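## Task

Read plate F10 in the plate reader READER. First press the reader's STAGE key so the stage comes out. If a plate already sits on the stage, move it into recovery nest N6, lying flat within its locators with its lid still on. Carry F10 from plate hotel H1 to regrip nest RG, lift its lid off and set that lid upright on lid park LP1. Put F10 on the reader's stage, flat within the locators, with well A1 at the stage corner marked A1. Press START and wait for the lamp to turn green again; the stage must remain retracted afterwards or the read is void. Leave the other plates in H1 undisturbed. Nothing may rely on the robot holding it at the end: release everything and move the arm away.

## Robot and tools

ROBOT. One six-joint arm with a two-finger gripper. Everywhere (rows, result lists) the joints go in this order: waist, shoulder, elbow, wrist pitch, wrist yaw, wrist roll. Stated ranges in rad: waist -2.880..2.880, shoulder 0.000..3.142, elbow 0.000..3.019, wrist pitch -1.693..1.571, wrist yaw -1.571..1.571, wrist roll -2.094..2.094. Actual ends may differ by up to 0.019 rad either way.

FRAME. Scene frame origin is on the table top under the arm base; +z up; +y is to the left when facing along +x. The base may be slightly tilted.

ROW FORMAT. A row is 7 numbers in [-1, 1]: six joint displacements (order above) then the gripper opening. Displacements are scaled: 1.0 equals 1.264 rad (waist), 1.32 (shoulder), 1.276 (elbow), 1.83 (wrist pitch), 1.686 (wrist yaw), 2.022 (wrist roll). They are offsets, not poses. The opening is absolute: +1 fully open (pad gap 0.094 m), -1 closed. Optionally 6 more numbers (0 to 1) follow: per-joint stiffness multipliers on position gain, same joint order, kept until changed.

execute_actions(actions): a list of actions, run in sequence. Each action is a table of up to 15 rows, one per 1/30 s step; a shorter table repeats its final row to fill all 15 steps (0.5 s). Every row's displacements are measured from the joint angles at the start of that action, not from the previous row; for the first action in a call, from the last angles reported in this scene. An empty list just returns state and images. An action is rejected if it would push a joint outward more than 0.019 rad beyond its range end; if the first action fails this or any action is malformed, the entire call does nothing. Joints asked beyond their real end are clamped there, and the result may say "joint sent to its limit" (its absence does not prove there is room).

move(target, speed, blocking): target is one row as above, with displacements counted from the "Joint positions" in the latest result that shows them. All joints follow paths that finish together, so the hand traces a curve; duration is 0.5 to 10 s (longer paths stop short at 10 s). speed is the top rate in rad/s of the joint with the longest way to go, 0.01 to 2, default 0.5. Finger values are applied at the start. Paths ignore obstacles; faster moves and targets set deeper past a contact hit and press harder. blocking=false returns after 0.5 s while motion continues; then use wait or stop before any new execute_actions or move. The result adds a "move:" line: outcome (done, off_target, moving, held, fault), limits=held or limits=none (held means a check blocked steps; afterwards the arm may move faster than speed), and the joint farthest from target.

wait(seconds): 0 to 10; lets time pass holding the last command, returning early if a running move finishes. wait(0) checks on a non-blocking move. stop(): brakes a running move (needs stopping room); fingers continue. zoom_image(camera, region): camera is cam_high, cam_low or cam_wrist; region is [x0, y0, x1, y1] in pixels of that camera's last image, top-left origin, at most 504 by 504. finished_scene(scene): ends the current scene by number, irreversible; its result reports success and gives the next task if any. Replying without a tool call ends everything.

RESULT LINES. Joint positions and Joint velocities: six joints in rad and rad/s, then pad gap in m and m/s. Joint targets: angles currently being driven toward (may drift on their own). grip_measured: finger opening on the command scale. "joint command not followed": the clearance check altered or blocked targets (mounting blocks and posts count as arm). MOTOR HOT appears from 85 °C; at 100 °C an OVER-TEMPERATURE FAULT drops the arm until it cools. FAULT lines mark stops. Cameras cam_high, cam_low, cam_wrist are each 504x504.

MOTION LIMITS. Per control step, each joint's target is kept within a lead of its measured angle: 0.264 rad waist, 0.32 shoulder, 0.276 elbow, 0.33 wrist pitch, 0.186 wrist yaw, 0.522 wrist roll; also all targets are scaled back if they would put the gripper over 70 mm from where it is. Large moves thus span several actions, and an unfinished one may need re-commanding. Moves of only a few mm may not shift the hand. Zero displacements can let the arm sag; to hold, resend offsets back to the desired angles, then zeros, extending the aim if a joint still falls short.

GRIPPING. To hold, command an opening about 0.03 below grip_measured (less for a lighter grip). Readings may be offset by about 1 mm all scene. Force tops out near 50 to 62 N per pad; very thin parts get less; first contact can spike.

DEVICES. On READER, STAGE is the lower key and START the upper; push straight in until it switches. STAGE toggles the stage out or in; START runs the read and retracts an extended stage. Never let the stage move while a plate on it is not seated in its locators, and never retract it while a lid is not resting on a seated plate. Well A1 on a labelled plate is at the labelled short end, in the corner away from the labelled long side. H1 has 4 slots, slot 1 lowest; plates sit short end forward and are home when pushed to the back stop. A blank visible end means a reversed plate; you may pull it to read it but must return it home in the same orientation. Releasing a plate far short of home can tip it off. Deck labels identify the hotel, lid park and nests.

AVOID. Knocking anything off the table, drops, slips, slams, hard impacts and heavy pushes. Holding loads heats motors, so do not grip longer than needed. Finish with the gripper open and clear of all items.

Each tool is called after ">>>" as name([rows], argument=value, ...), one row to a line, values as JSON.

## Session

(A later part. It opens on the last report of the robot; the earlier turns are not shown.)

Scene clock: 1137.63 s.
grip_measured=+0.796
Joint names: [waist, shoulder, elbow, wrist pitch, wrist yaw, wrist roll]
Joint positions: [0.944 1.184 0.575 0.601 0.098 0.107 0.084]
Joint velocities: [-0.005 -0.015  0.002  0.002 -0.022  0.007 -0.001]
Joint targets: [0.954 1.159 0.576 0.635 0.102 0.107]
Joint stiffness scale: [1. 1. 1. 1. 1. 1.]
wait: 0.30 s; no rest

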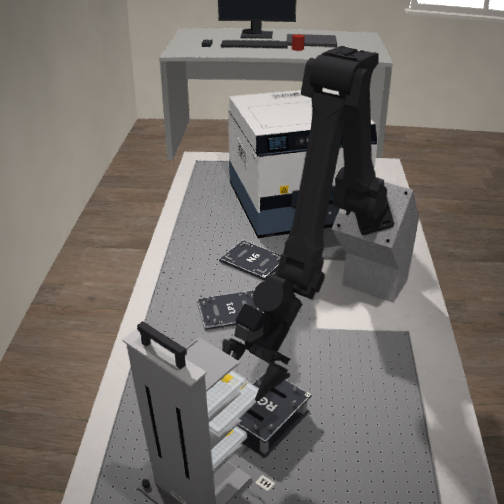

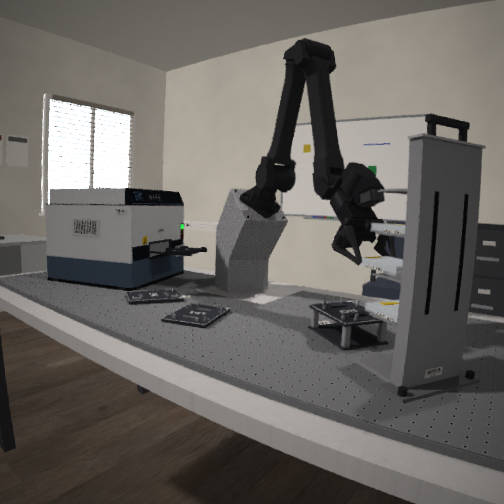

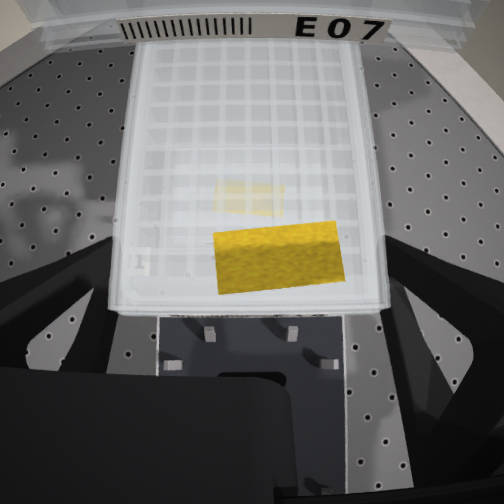

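>>> execute_actions([
  [[0.0092,-0.0215,-0.0040,0.0205,0.0023,0,0.76],[0.0099,-0.0238,-0.0100,0.0234,0.0027,0,0.76],[0.0106,-0.0255,-0.0153,0.0258,0.0032,0,0.76],[0.0113,-0.0274,-0.0209,0.0286,0.0038,0,0.76],[0.0122,-0.0296,-0.0272,0.0318,0.0044,0,0.76],[0.0133,-0.0319,-0.0341,0.0353,0.0052,0,0.76],[0.0144,-0.0344,-0.0417,0.0391,0.0060,0,0.76],[0.0156,-0.0370,-0.0497,0.0430,0.0070,0,0.76],[0.0169,-0.0396,-0.0582,0.0471,0.0080,0,0.76],[0.0184,-0.0423,-0.0669,0.0514,0.0090,0,0.76],[0.0199,-0.0449,-0.0760,0.0559,0.0101,0,0.76],[0.0214,-0.0475,-0.0852,0.0605,0.0113,0,0.76],[0.0230,-0.0500,-0.0944,0.0653,0.0125,0,0.76],[0.0247,-0.0524,-0.1037,0.0701,0.0138,0,0.76],[0.0264,-0.0547,-0.1129,0.0750,0.0150,0,0.76]],
  [[0.0137,-0.0273,-0.0291,0.0353,0.0050,0,0.76],[0.0154,-0.0293,-0.0378,0.0401,0.0063,0,0.76],[0.0171,-0.0312,-0.0463,0.0447,0.0075,0,0.76],[0.0187,-0.0328,-0.0543,0.0492,0.0087,0,0.76],[0.0202,-0.0230,-0.0619,0.0535,0.0099,0,0.76],[0.0217,-0.0083,-0.0689,0.0581,0.0110,0,0.76],[0.0231,0.0069,-0.0753,0.0638,0.0120,0,0.76],[0.0244,0.0133,-0.0811,0.0703,0.0130,0,0.76],[0.0257,0.0183,-0.0861,0.0776,0.0140,0,0.76],[0.0268,0.0250,-0.0904,0.0854,0.0148,0,0.76],[0.0277,0.0333,-0.0936,0.0936,0.0155,0,0.76],[0.0285,0.0429,-0.0959,0.1022,0.0161,0,0.76],[0.0290,0.0539,-0.0971,0.1110,0.0165,0,0.76],[0.0295,0.0660,-0.0978,0.1201,0.0168,0,0.76],[0.0300,0.0790,-0.0985,0.1300,0.0172,0,0.76]],
  [[0.0102,0.0617,-0.0036,0.0503,0.0035,0,0.76],[0.0107,0.0763,-0.0044,0.0614,0.0039,0,0.76],[0.0113,0.0916,-0.0052,0.0730,0.0043,0,0.76],[0.0119,0.1073,-0.0060,0.0849,0.0048,0,0.76],[0.0125,0.1234,-0.0069,0.0971,0.0052,0,0.76],[0.0131,0.1399,-0.0078,0.1096,0.0057,0,0.76],[0.0137,0.1566,-0.0087,0.1223,0.0061,0,0.76],[0.0144,0.1733,-0.0095,0.1350,0.0066,0,0.76],[0.0150,0.1901,-0.0104,0.1477,0.0071,0,0.76],[0.0156,0.2068,-0.0113,0.1603,0.0076,0,0.76],[0.0162,0.2233,-0.0122,0.1728,0.0080,0,0.76],[0.0168,0.2394,-0.0130,0.1850,0.0085,0,0.76],[0.0174,0.2551,-0.0139,0.1970,0.0089,0,0.76],[0.0180,0.2704,-0.0147,0.2085,0.0093,0,0.76],[0.0185,0.2850,-0.0154,0.2196,0.0097,0,0.76]],
  [[0.0103,0.0664,-0.0039,0.0539,0.0036,0,0.76],[0.0108,0.0791,-0.0046,0.0638,0.0040,0,0.76],[0.0113,0.0908,-0.0052,0.0727,0.0043,0,0.76],[0.0117,0.1015,-0.0058,0.0808,0.0046,0,0.76],[0.0121,0.1111,-0.0063,0.0883,0.0049,0,0.76],[0.0124,0.1194,-0.0068,0.0947,0.0051,0,0.76],[0.0127,0.1263,-0.0072,0.0999,0.0053,0,0.76],[0.0129,0.1318,-0.0075,0.1044,0.0055,0,0.76],[0.0131,0.1358,-0.0077,0.1074,0.0056,0,0.76],[0.0132,0.1381,-0.0079,0.1092,0.0057,0,0.76],[0.0132,0.1386,-0.0079,0.1099,0.0057,0,0.76]],
])

>>> wait(seconds=0.2)

Scene clock: 1263.97 s.
grip_measured=+0.796
Joint names: [waist, shoulder, elbow, wrist pitch, wrist yaw, wrist roll]
Joint positions: [1.003 1.682 0.324 1.355 0.156 0.107 0.084]
Joint velocities: [ 0.005 -0.005 -0.027  0.017 -0.007  0.037  0.   ]
Joint targets: [1.014 1.699 0.314 1.390 0.161 0.107]
Joint stiffness scale: [1. 1. 1. 1. 1. 1.]

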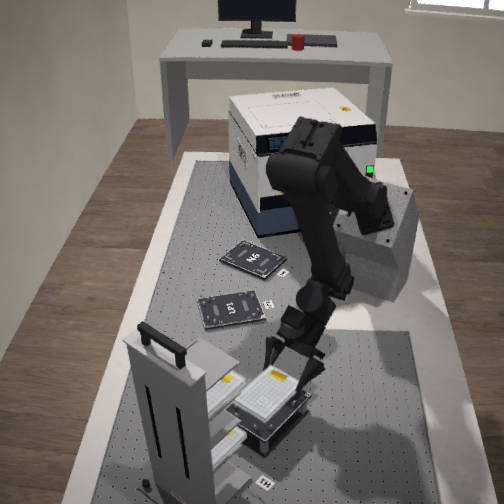

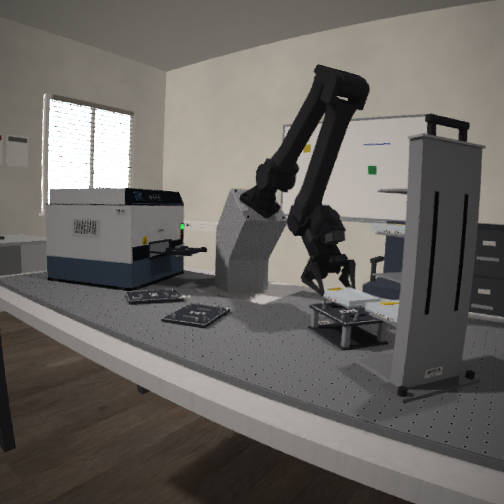

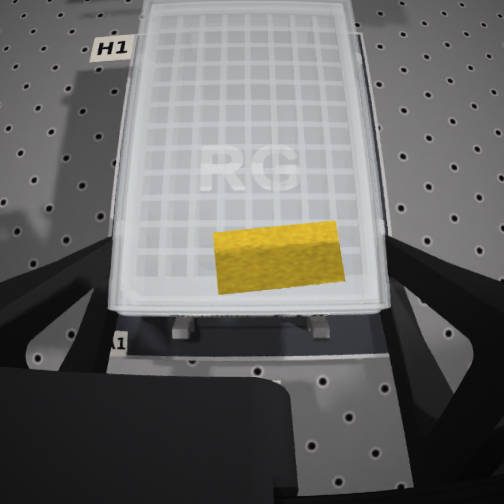

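Scene clock: 1264.17 s.
grip_measured=+0.796
Joint names: [waist, shoulder, elbow, wrist pitch, wrist yaw, wrist roll]
Joint positions: [1.003 1.682 0.324 1.357 0.156 0.107 0.084]
Joint velocities: [-0.005  0.015 -0.007 -0.007 -0.007  0.007 -0.001]
Joint targets: [1.014 1.699 0.314 1.391 0.161 0.107]
Joint stiffness scale: [1. 1. 1. 1. 1. 1.]
wait: 0.20 s; at rest by 0.17 s

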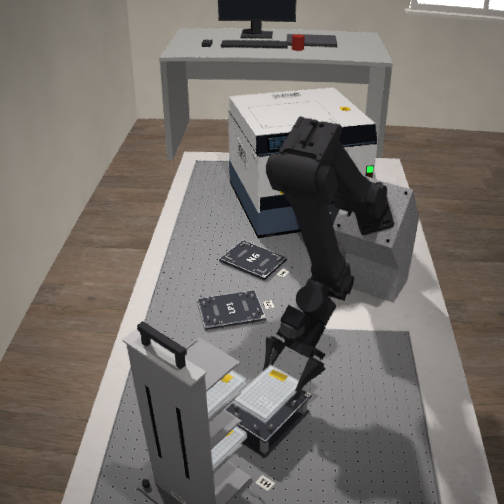

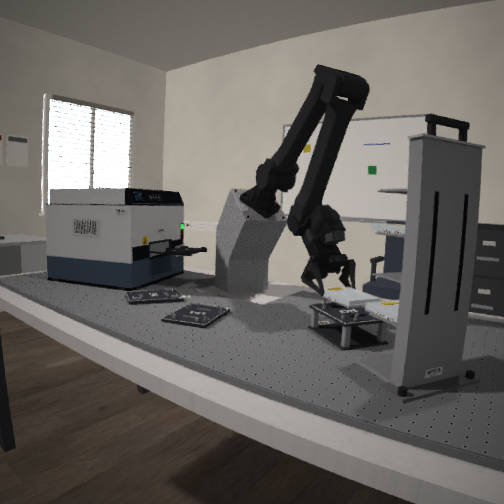

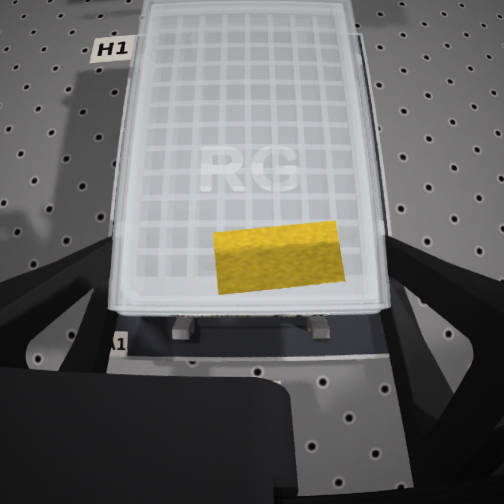

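>>> zoom_image(camera="cam_wrist", region=[95, 290, 215, 370])

>>> zoom_image(camera="cam_wrist", region=[285, 290, 405, 370])

>>> zoom_image(camera="cam_wrist", region=[90, 0, 190, 240])

>>> zoom_image(camera="cam_wrist", region=[310, 0, 410, 240])

Region (95, 290, 215, 370) of cam_wrist's 504x504 image, scaled by 4.200, with more detail than that image has.

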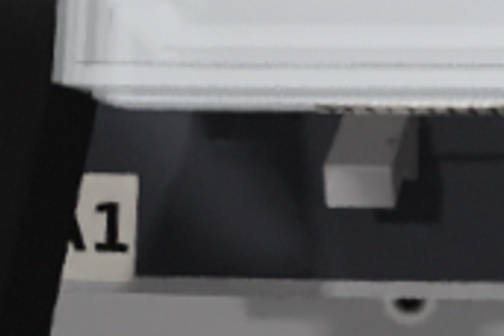

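Region (285, 290, 405, 370) of cam_wrist's 504x504 image, scaled by 4.200, with more detail than that image has.

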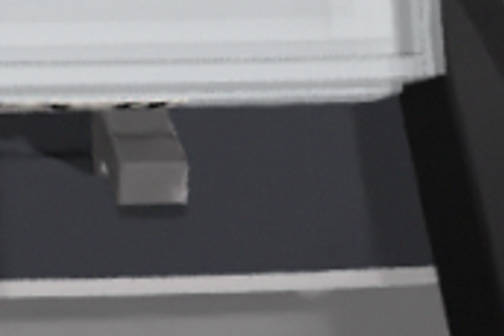

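Region (90, 0, 190, 240) of cam_wrist's 504x504 image, scaled by 2.100, with more detail than that image has; it fills the left 210 columns of this view, and the rest is white.

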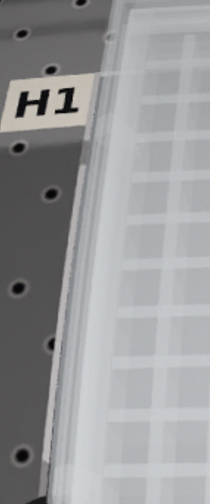

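Region (310, 0, 410, 240) of cam_wrist's 504x504 image, scaled by 2.100, with more detail than that image has; it fills the left 210 columns of this view, and the rest is white.

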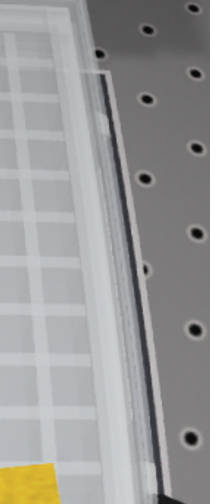

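>>> execute_actions(actions=[])

Scene clock: 1304.80 s.
grip_measured=+0.796
Joint names: [waist, shoulder, elbow, wrist pitch, wrist yaw, wrist roll]
Joint positions: [1.003 1.682 0.324 1.357 0.156 0.107 0.084]
Joint velocities: [-0.005 -0.005 -0.002 -0.002  0.007  0.007 -0.   ]
Joint targets: [1.014 1.699 0.314 1.391 0.161 0.107]
Joint stiffness scale: [1. 1. 1. 1. 1. 1.]

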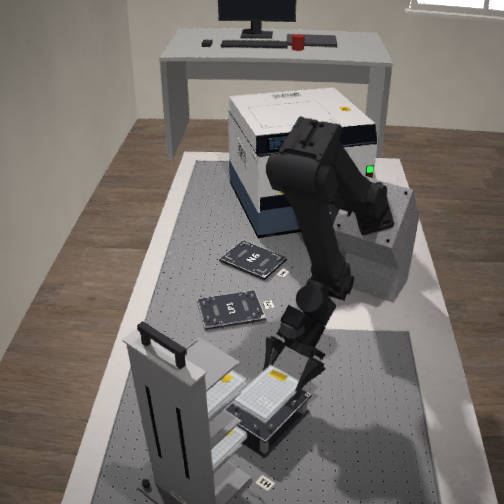

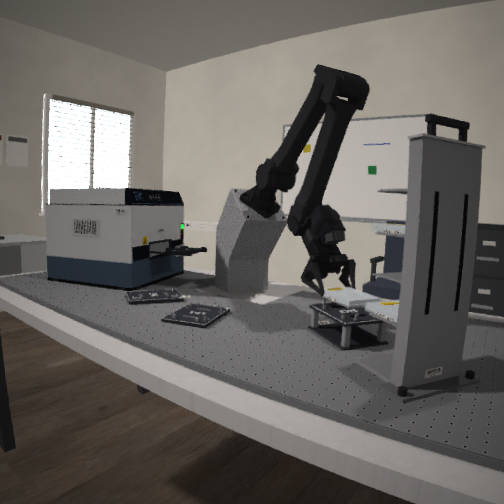

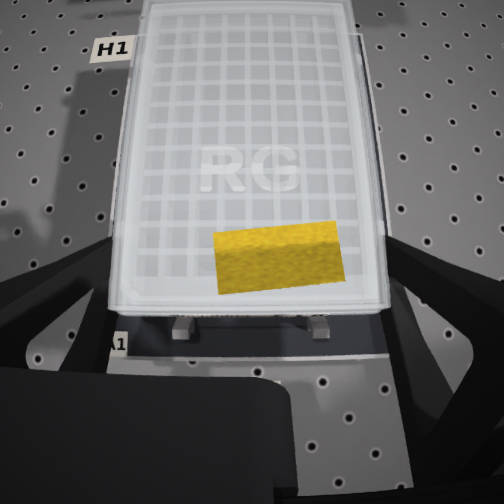

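>>> zoom_image(camera="cam_wrist", region=[90, 270, 410, 400])

>>> zoom_image(camera="cam_low", region=[290, 240, 430, 360])

Region (90, 270, 410, 400) of cam_wrist's 504x504 image, scaled by 1.575, with more detail than that image has; it fills the top 205 rows of this view, and the rest is white.

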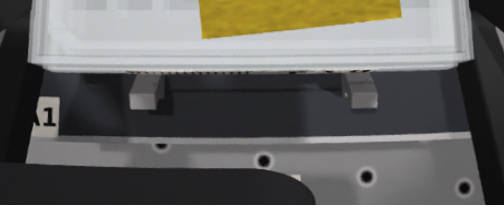

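Region (290, 240, 430, 360) of cam_low's 504x504 image, scaled by 3.600, with more detail than that image has; it fills the top 432 rows of this view, and the rest is white.

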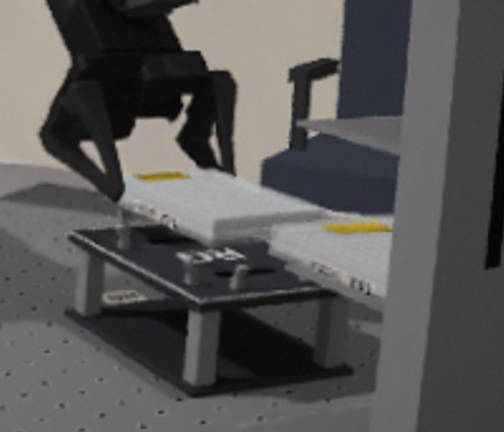

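>>> zoom_image(camera="cam_wrist", region=[160, 300, 220, 370])

>>> zoom_image(camera="cam_wrist", region=[285, 300, 345, 370])

Region (160, 300, 220, 370) of cam_wrist's 504x504 image, scaled by 7.200, with more detail than that image has; it fills the left 432 columns of this view, and the rest is white.

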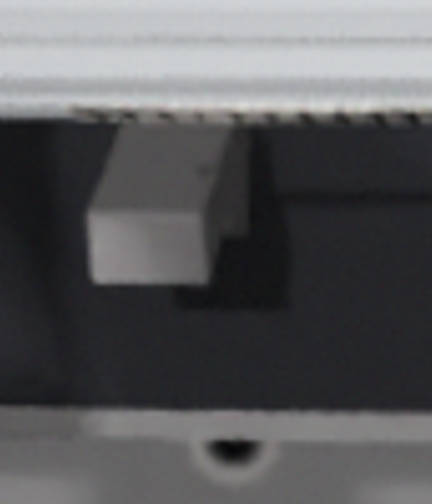

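Region (285, 300, 345, 370) of cam_wrist's 504x504 image, scaled by 7.200, with more detail than that image has; it fills the left 432 columns of this view, and the rest is white.

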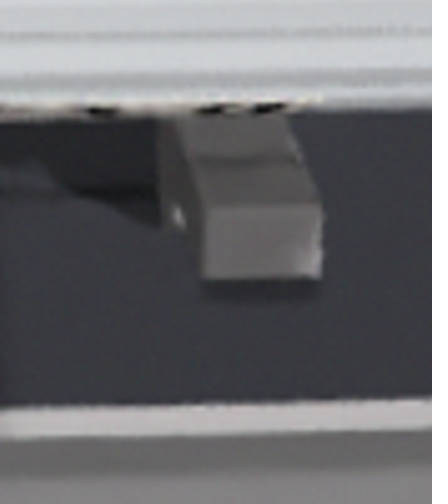

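>>> execute_actions([
  [[-0.0065,0.0189,0.0099,0.0187,-0.0019,0,0.76],[-0.0068,0.0207,0.0112,0.0191,-0.0021,0,0.76],[-0.0074,0.0235,0.0131,0.0196,-0.0024,0,0.76],[-0.0081,0.0268,0.0155,0.0202,-0.0029,0,0.76],[-0.0088,0.0305,0.0180,0.0209,-0.0033,0,0.76],[-0.0095,0.0341,0.0206,0.0216,-0.0038,0,0.76],[-0.0102,0.0375,0.0229,0.0223,-0.0042,0,0.76],[-0.0107,0.0402,0.0249,0.0228,-0.0045,0,0.76],[-0.0111,0.0421,0.0262,0.0231,-0.0048,0,0.76],[-0.0112,0.0428,0.0267,0.0233,-0.0049,0,0.76]],
])

>>> wait(seconds=0.3)

Scene clock: 1366.10 s.
grip_measured=+0.796
Joint names: [waist, shoulder, elbow, wrist pitch, wrist yaw, wrist roll]
Joint positions: [1.001 1.717 0.353 1.364 0.152 0.107 0.084]
Joint velocities: [-0.015 -0.005 -0.017  0.022  0.007 -0.11  -0.   ]
Joint targets: [0.989 1.738 0.358 1.399 0.148 0.107]
Joint stiffness scale: [1. 1. 1. 1. 1. 1.]

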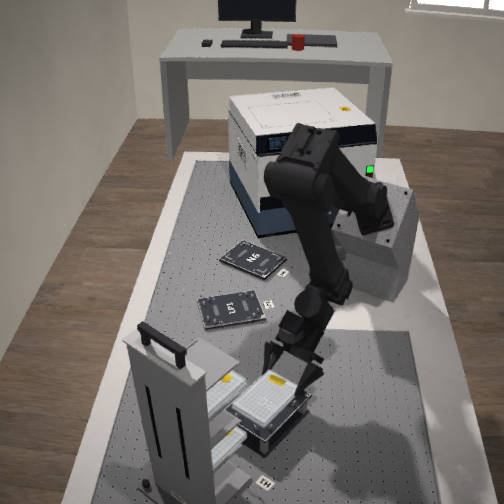

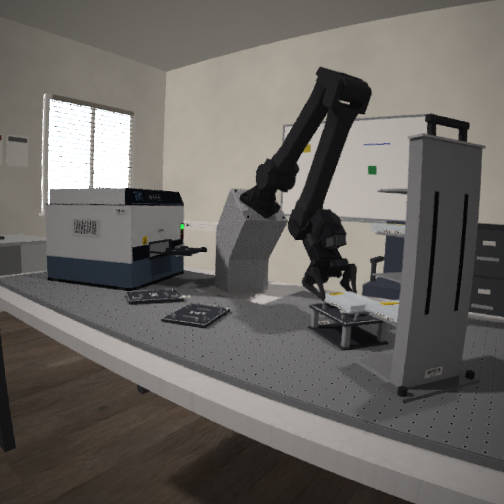

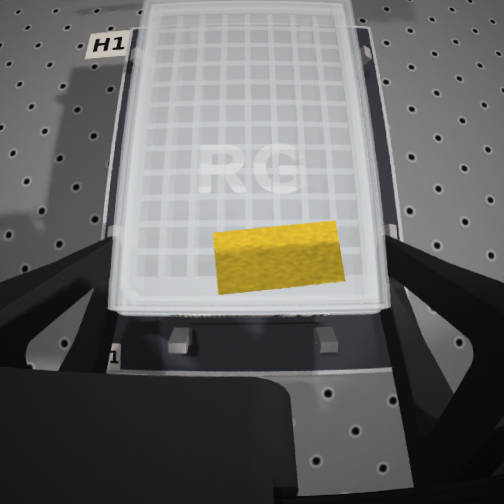

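Scene clock: 1366.40 s.
grip_measured=+0.796
Joint names: [waist, shoulder, elbow, wrist pitch, wrist yaw, wrist roll]
Joint positions: [1.001 1.717 0.353 1.364 0.152 0.107 0.084]
Joint velocities: [-0.015 -0.015  0.002 -0.012  0.022  0.11   0.   ]
Joint targets: [0.989 1.738 0.358 1.399 0.148 0.107]
Joint stiffness scale: [1. 1. 1. 1. 1. 1.]
wait: 0.30 s; at rest by 0.17 s

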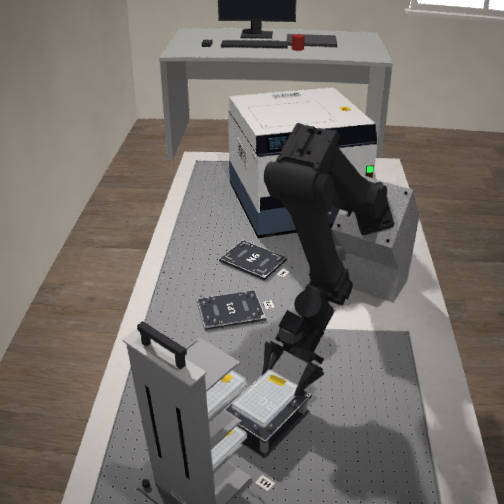

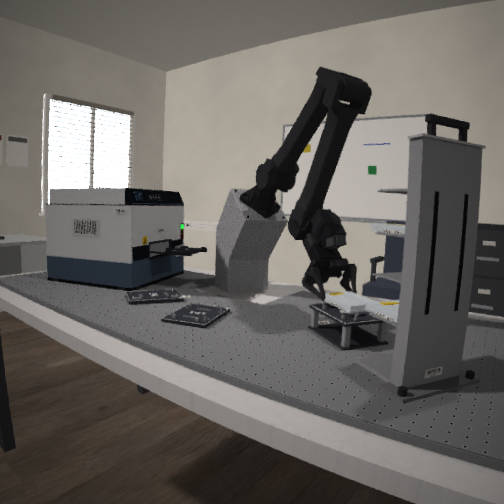

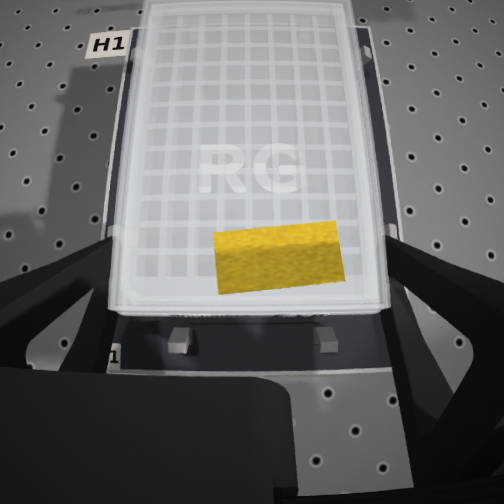

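>>> zoom_image(camera="cam_wrist", region=[155, 305, 215, 380])

>>> zoom_image(camera="cam_wrist", region=[290, 305, 350, 380])

Region (155, 305, 215, 380) of cam_wrist's 504x504 image, scaled by 6.720, with more detail than that image has; it fills the left 403 columns of this view, and the rest is white.

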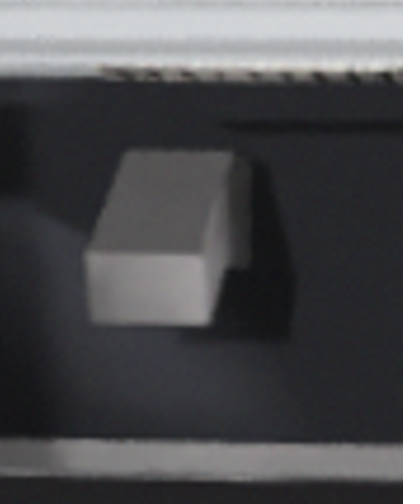

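Region (290, 305, 350, 380) of cam_wrist's 504x504 image, scaled by 6.720, with more detail than that image has; it fills the left 403 columns of this view, and the rest is white.

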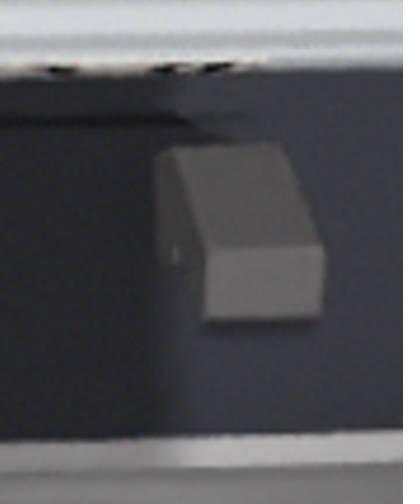

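>>> execute_actions([
  [[-0.0100,0.0165,0.0039,0.0194,-0.0025,0,0.76],[-0.0107,0.0180,0.0039,0.0203,-0.0026,0,0.76],[-0.0114,0.0203,0.0039,0.0216,-0.0027,0,0.76],[-0.0119,0.0232,0.0039,0.0233,-0.0028,0,0.76],[-0.0119,0.0265,0.0039,0.0252,-0.0028,0,0.76],[-0.0119,0.0300,0.0039,0.0272,-0.0028,0,0.76],[-0.0119,0.0334,0.0051,0.0287,-0.0028,0,0.76],[-0.0119,0.0367,0.0065,0.0301,-0.0028,0,0.76],[-0.0119,0.0396,0.0077,0.0314,-0.0028,0,0.76],[-0.0119,0.0419,0.0087,0.0324,-0.0028,0,0.76],[-0.0119,0.0434,0.0094,0.0330,-0.0028,0,0.76],[-0.0119,0.0440,0.0096,0.0333,-0.0028,0,0.76]],
])

>>> wait(seconds=0.3)

Scene clock: 1399.47 s.
grip_measured=+0.796
Joint names: [waist, shoulder, elbow, wrist pitch, wrist yaw, wrist roll]
Joint positions: [0.997 1.754 0.359 1.391 0.152 0.107 0.084]
Joint velocities: [-0.015 -0.015 -0.007  0.002 -0.037  0.007 -0.   ]
Joint targets: [0.986 1.775 0.365 1.425 0.148 0.107]
Joint stiffness scale: [1. 1. 1. 1. 1. 1.]

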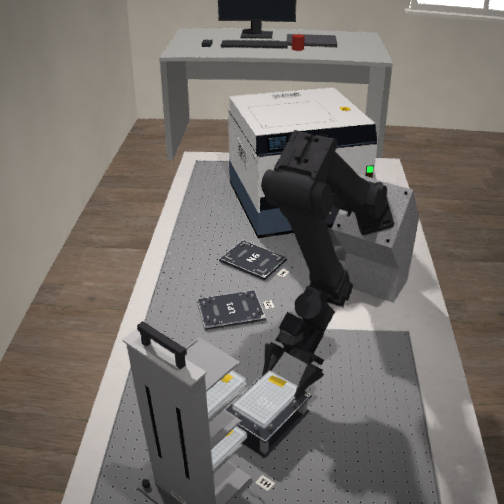

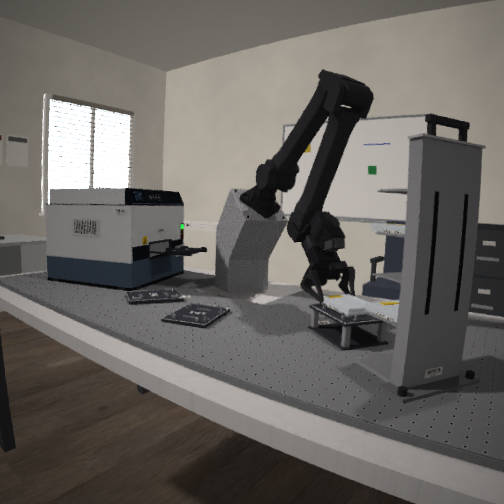

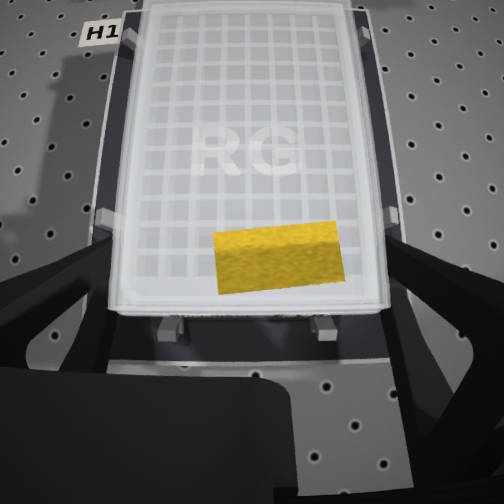

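Scene clock: 1399.77 s.
grip_measured=+0.796
Joint names: [waist, shoulder, elbow, wrist pitch, wrist yaw, wrist roll]
Joint positions: [0.997 1.754 0.36  1.392 0.152 0.107 0.084]
Joint velocities: [ 0.015 -0.015 -0.012 -0.002 -0.022 -0.022  0.   ]
Joint targets: [0.986 1.775 0.365 1.425 0.148 0.107]
Joint stiffness scale: [1. 1. 1. 1. 1. 1.]
wait: 0.30 s; at rest by 0.17 s

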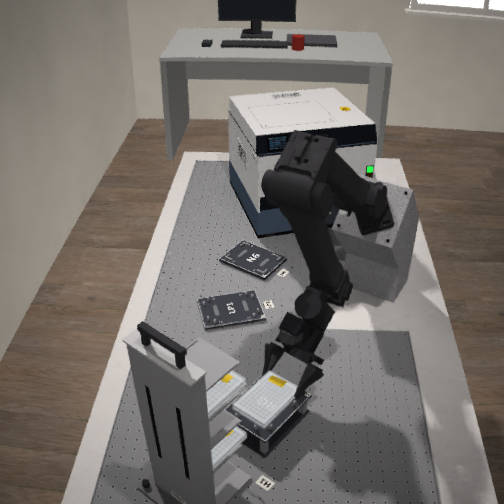

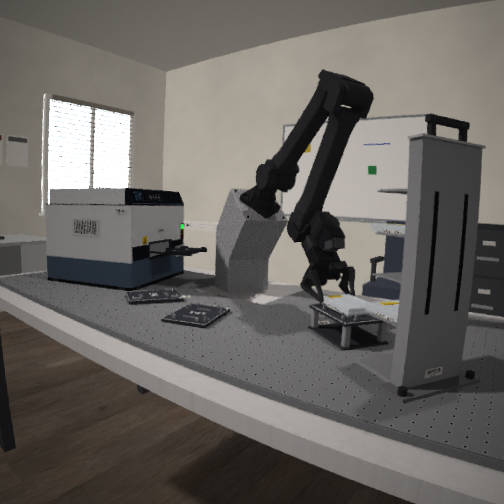

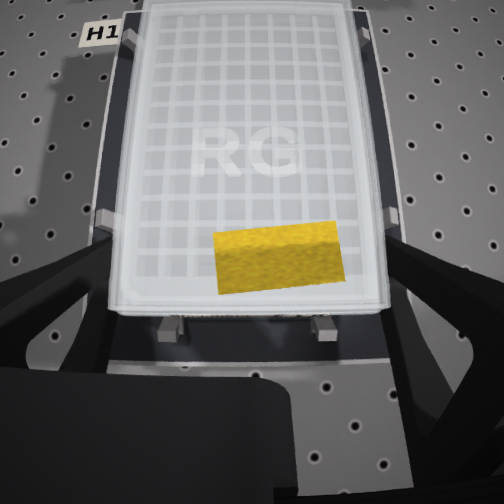

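>>> zoom_image(camera="cam_wrist", region=[85, 190, 415, 370])

>>> zoom_image(camera="cam_wrist", region=[110, 0, 390, 80])

Region (85, 190, 415, 370) of cam_wrist's 504x504 image, scaled by 1.527, with more detail than that image has; it fills the top 275 rows of this view, and the rest is white.

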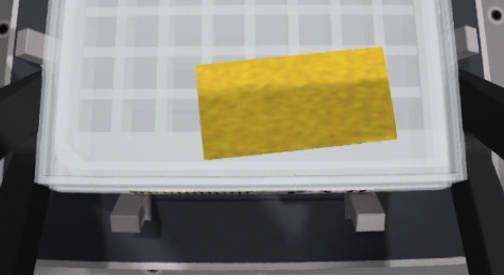

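Region (110, 0, 390, 80) of cam_wrist's 504x504 image, scaled by 1.800, with more detail than that image has; it fills the top 144 rows of this view, and the rest is white.

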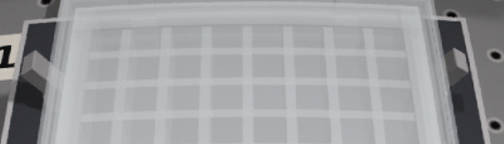

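>>> execute_actions([
  [[-0.005,0.0159,0.0039,0.0180,-0.0030,0,0.76],[-0.002,0.0159,0.0039,0.0180,-0.0036,0,0.76],[0.001,0.0163,0.0041,0.0181,-0.0039,0,0.76],[0.003,0.0175,0.0046,0.0185,-0.0039,0,0.76],[0.003,0.0192,0.0054,0.0191,-0.0039,0,0.76],[0.003,0.0213,0.0063,0.0198,-0.0039,0,0.76],[0.003,0.0236,0.0074,0.0206,-0.0039,0,0.76],[0.003,0.0258,0.0084,0.0214,-0.0039,0,0.76],[0.003,0.0279,0.0093,0.0221,-0.0039,0,0.76],[0.003,0.0296,0.0101,0.0227,-0.0039,0,0.76],[0.003,0.0308,0.0106,0.0231,-0.0039,0,0.76],[0.003,0.0312,0.0108,0.0232,-0.0039,0,0.76]],
])

Scene clock: 1416.10 s.
grip_measured=+0.796
Joint names: [waist, shoulder, elbow, wrist pitch, wrist yaw, wrist roll]
Joint positions: [0.997 1.772 0.368 1.401 0.15  0.107 0.084]
Joint velocities: [-0.005 -0.005 -0.007  0.007 -0.007 -0.066 -0.   ]
Joint targets: [1.001 1.796 0.373 1.434 0.145 0.107]
Joint stiffness scale: [1. 1. 1. 1. 1. 1.]

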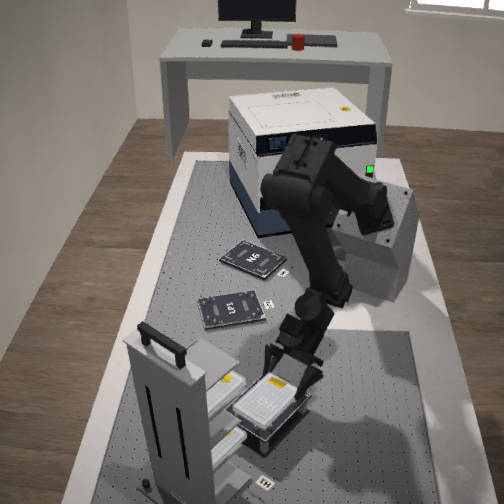

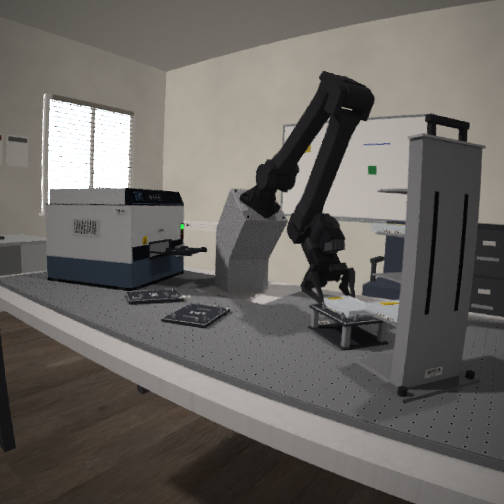

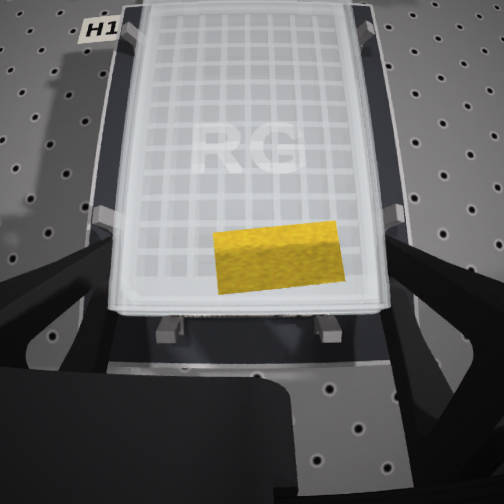

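>>> zoom_image(camera="cam_wrist", region=[145, 300, 355, 375])

>>> zoom_image(camera="cam_low", region=[300, 270, 400, 340])

Region (145, 300, 355, 375) of cam_wrist's 504x504 image, scaled by 2.400, with more detail than that image has; it fills the top 180 rows of this view, and the rest is white.

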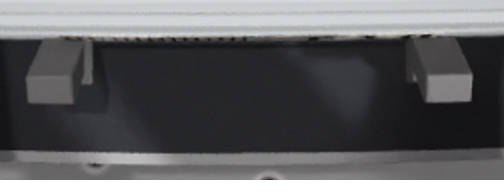

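Region (300, 270, 400, 340) of cam_low's 504x504 image, scaled by 5.040, with more detail than that image has; it fills the top 353 rows of this view, and the rest is white.

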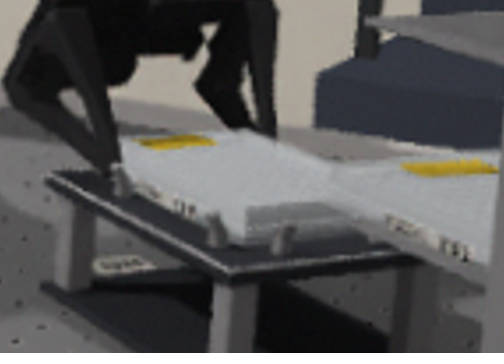

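>>> execute_actions([
  [[0.003,0.0195,0.0042,0.0183,-0.002,0,0.76],[0.003,0.0212,0.0047,0.0186,-0.002,0,0.76],[0.003,0.0228,0.0052,0.0189,-0.002,0,0.76],[0.003,0.0240,0.0056,0.0191,-0.002,0,0.76],[0.003,0.0245,0.0057,0.0191,-0.002,0,0.76],[0.003,0.0245,0.0057,0.0191,-0.002,0,0.76],[0.003,0.0245,0.0057,0.0191,-0.002,0,0.78],[0.003,0.020,0.004,0.016,-0.001,0,0.80],[0.003,0.015,0.003,0.013,-0.001,0,0.82],[0.003,0.010,0.002,0.010,-0.001,0,0.85],[0.003,0.008,0.001,0.008,-0.001,0,0.89],[0.003,0.008,0.001,0.008,-0.001,0,0.93],[0.003,0.008,0.001,0.008,-0.001,0,0.97],[0.003,0.008,0.001,0.008,-0.001,0,1.0]],
])

Scene clock: 1499.17 s.
grip_measured=+1.000
Joint names: [waist, shoulder, elbow, wrist pitch, wrist yaw, wrist roll]
Joint positions: [0.997 1.777 0.37  1.405 0.15  0.107 0.094]
Joint velocities: [ 0.005 -0.005 -0.012 -0.012 -0.037 -0.051  0.   ]
Joint targets: [1.001 1.783 0.370 1.416 0.148 0.107]
Joint stiffness scale: [1. 1. 1. 1. 1. 1.]

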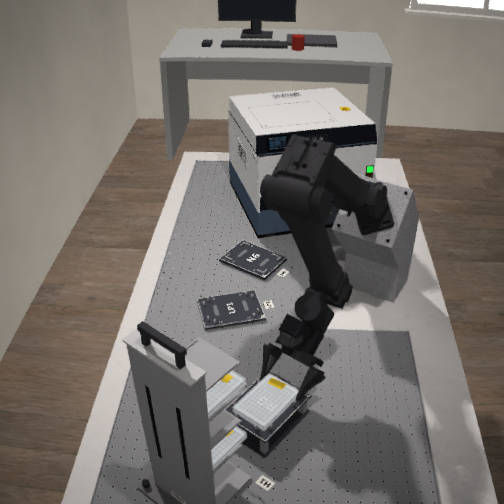

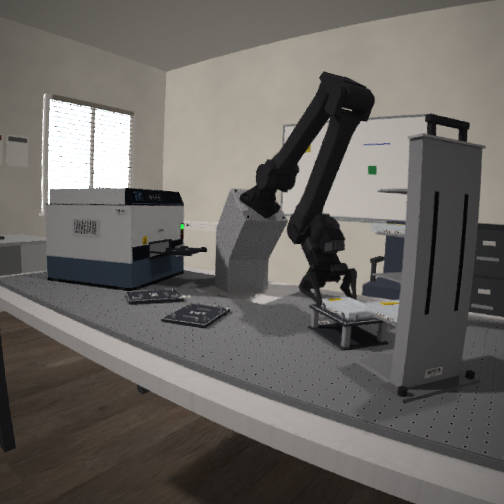

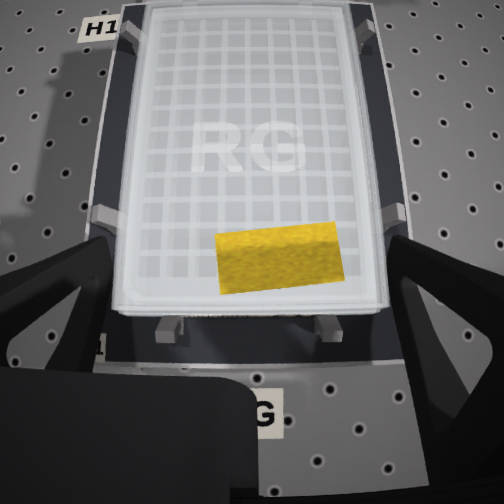

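>>> execute_actions([
  [[0,-0.0187,-0.0149,-0.0090,0,0,1],[0,-0.0242,-0.0170,-0.0112,0,0,1],[0,-0.0324,-0.0202,-0.0146,0,0,1],[0,-0.0428,-0.0243,-0.0188,0,0,1],[0,-0.0546,-0.0288,-0.0236,0,0,1],[0,-0.0671,-0.0337,-0.0287,0,0,1],[0,-0.0795,-0.0386,-0.0338,0,0,1],[0,-0.0913,-0.0431,-0.0386,0,0,1],[0,-0.1017,-0.0472,-0.0428,0,0,1],[0,-0.1099,-0.0504,-0.0462,0,0,1],[0,-0.1154,-0.0525,-0.0484,0,0,1],[0,-0.1174,-0.0533,-0.0492,0,0,1]],
])

>>> move(target=[-0.0388,-0.3432,0.1481,-0.5852,-0.0474,0.0074,1], speed=1.4)

Scene clock: 1511.27 s.
grip_measured=+1.000
Joint names: [waist, shoulder, elbow, wrist pitch, wrist yaw, wrist roll]
Joint positions: [0.997 1.628 0.318 1.341 0.15  0.107 0.094]
Joint velocities: [ 0.005 -0.024  0.022 -0.017  0.037 -0.037  0.   ]
Joint targets: [0.997 1.622 0.302 1.315 0.150 0.107]
Joint stiffness scale: [1. 1. 1. 1. 1. 1.]

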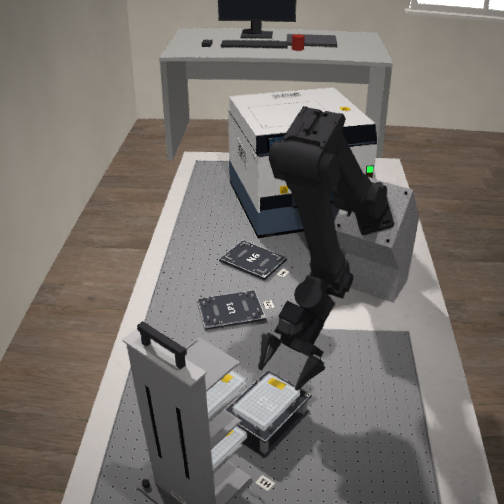

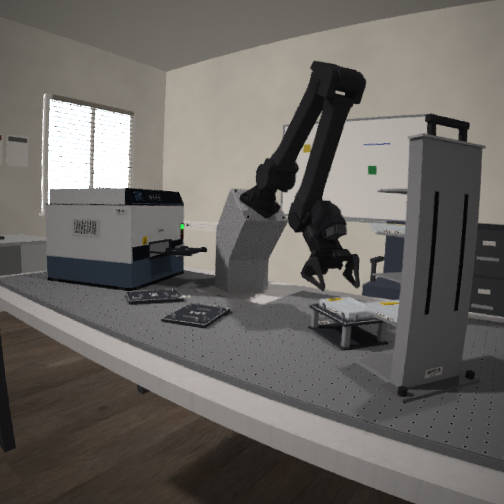

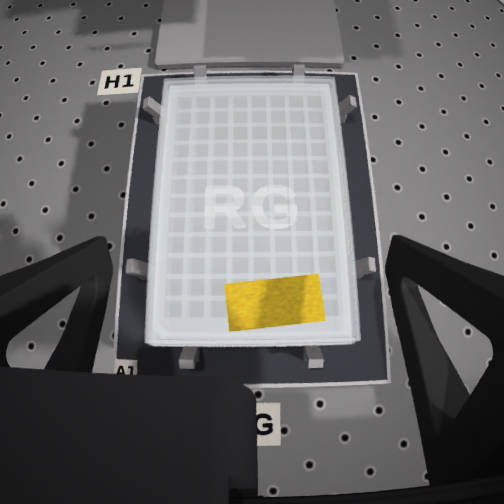

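Scene clock: 1512.70 s.
grip_measured=+1.000
Joint names: [waist, shoulder, elbow, wrist pitch, wrist yaw, wrist roll]
Joint positions: [0.959 1.185 0.493 0.291 0.074 0.111 0.094]
Joint velocities: [-0.005  0.005  0.012  0.002  0.007 -0.095  0.   ]
Joint targets: [0.948 1.175 0.507 0.270 0.069 0.122]
Joint stiffness scale: [1. 1. 1. 1. 1. 1.]
move: off_target; limits=none; farthest joint: the wrist pitch, 0.021 radians from its target (1.071 radians at the start)

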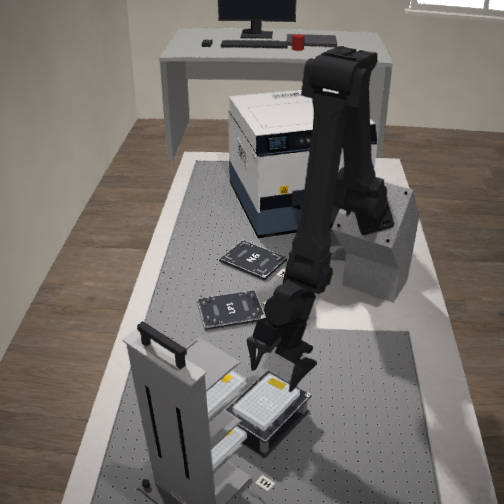

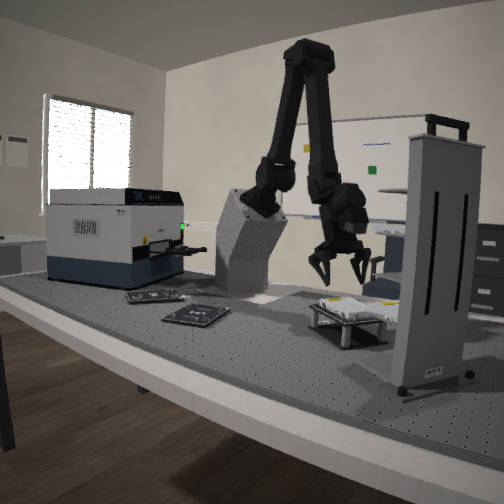

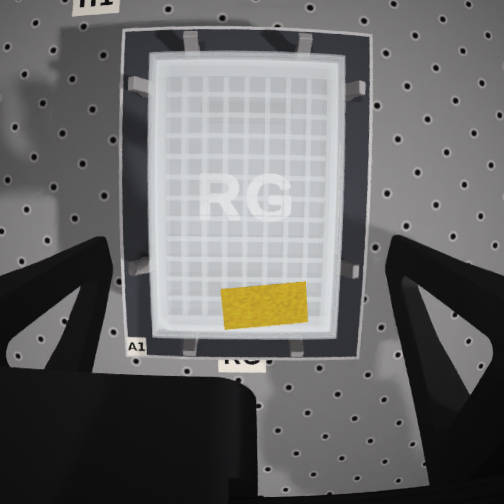

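>>> move(target=[-0.0343,0.1111,0.3009,-0.3991,-0.0568,0.0178,1], speed=1.4)

Scene clock: 1524.13 s.
grip_measured=+1.000
Joint names: [waist, shoulder, elbow, wrist pitch, wrist yaw, wrist roll]
Joint positions: [ 0.927  1.302  0.855 -0.421 -0.017  0.136  0.094]
Joint velocities: [-0.005 -0.005  0.002  0.002 -0.022 -0.007  0.   ]
Joint targets: [0.916 1.332 0.877 -0.439 -0.022 0.147]
Joint stiffness scale: [1. 1. 1. 1. 1. 1.]
move: off_target; limits=none; farthest joint: the shoulder, 0.029 radians from its target (0.146 radians at the start)

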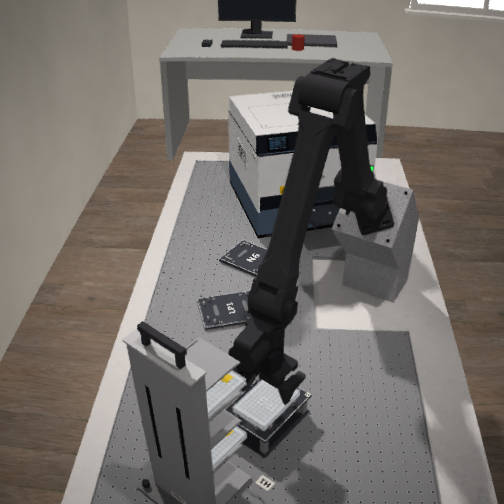

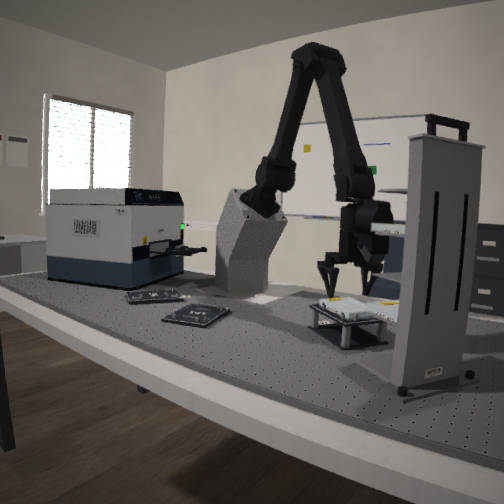

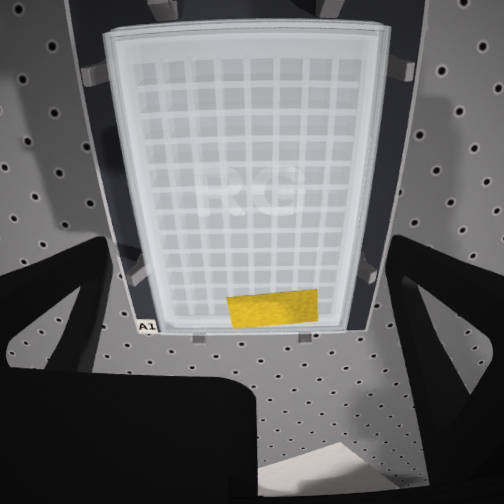

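>>> zoom_image(camera="cam_wrist", region=[70, 20, 140, 100])

>>> zoom_image(camera="cam_wrist", region=[360, 15, 430, 95])

>>> zoom_image(camera="cam_wrist", region=[115, 250, 215, 350])

>>> zoom_image(camera="cam_wrist", region=[290, 250, 390, 350])

Region (70, 20, 140, 100) of cam_wrist's 504x504 image, scaled by 6.300, with more detail than that image has; it fills the left 441 columns of this view, and the rest is white.

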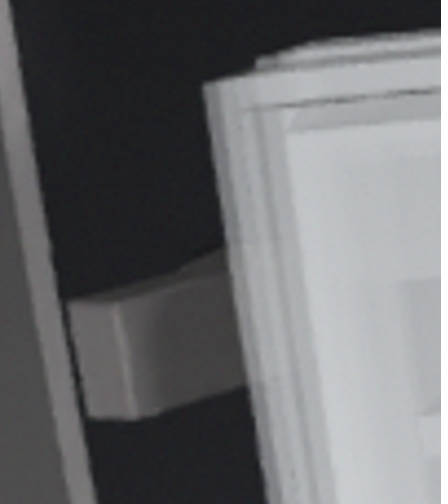

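Region (360, 15, 430, 95) of cam_wrist's 504x504 image, scaled by 6.300, with more detail than that image has; it fills the left 441 columns of this view, and the rest is white.

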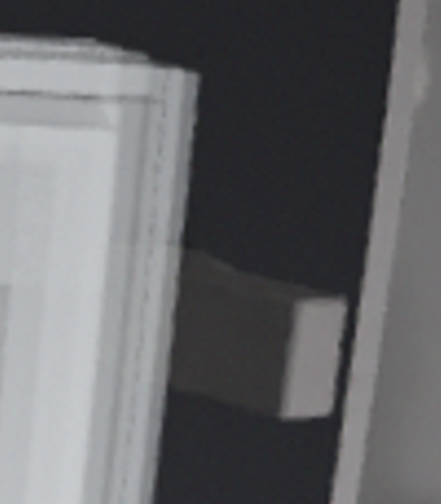

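Region (115, 250, 215, 350) of cam_wrist's 504x504 image, scaled by 5.040, with more detail than that image has.

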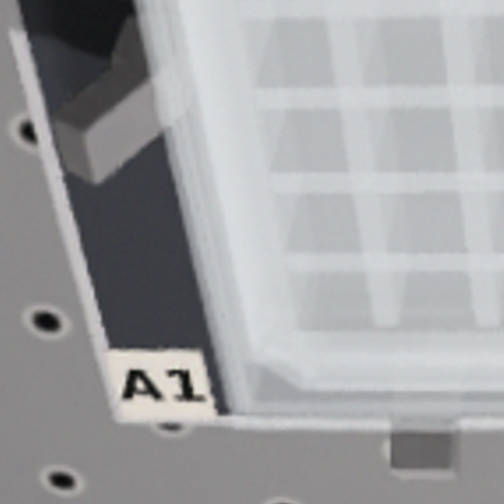

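Region (290, 250, 390, 350) of cam_wrist's 504x504 image, scaled by 5.040, with more detail than that image has.

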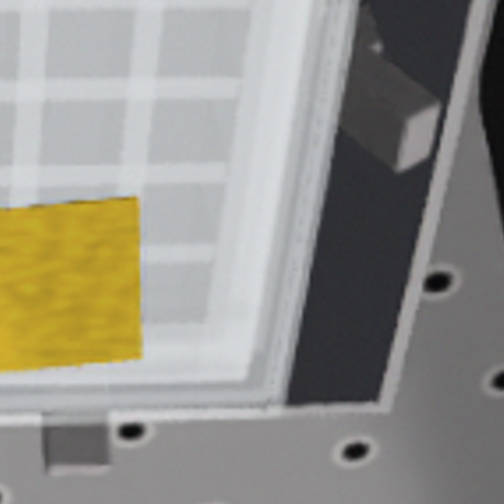

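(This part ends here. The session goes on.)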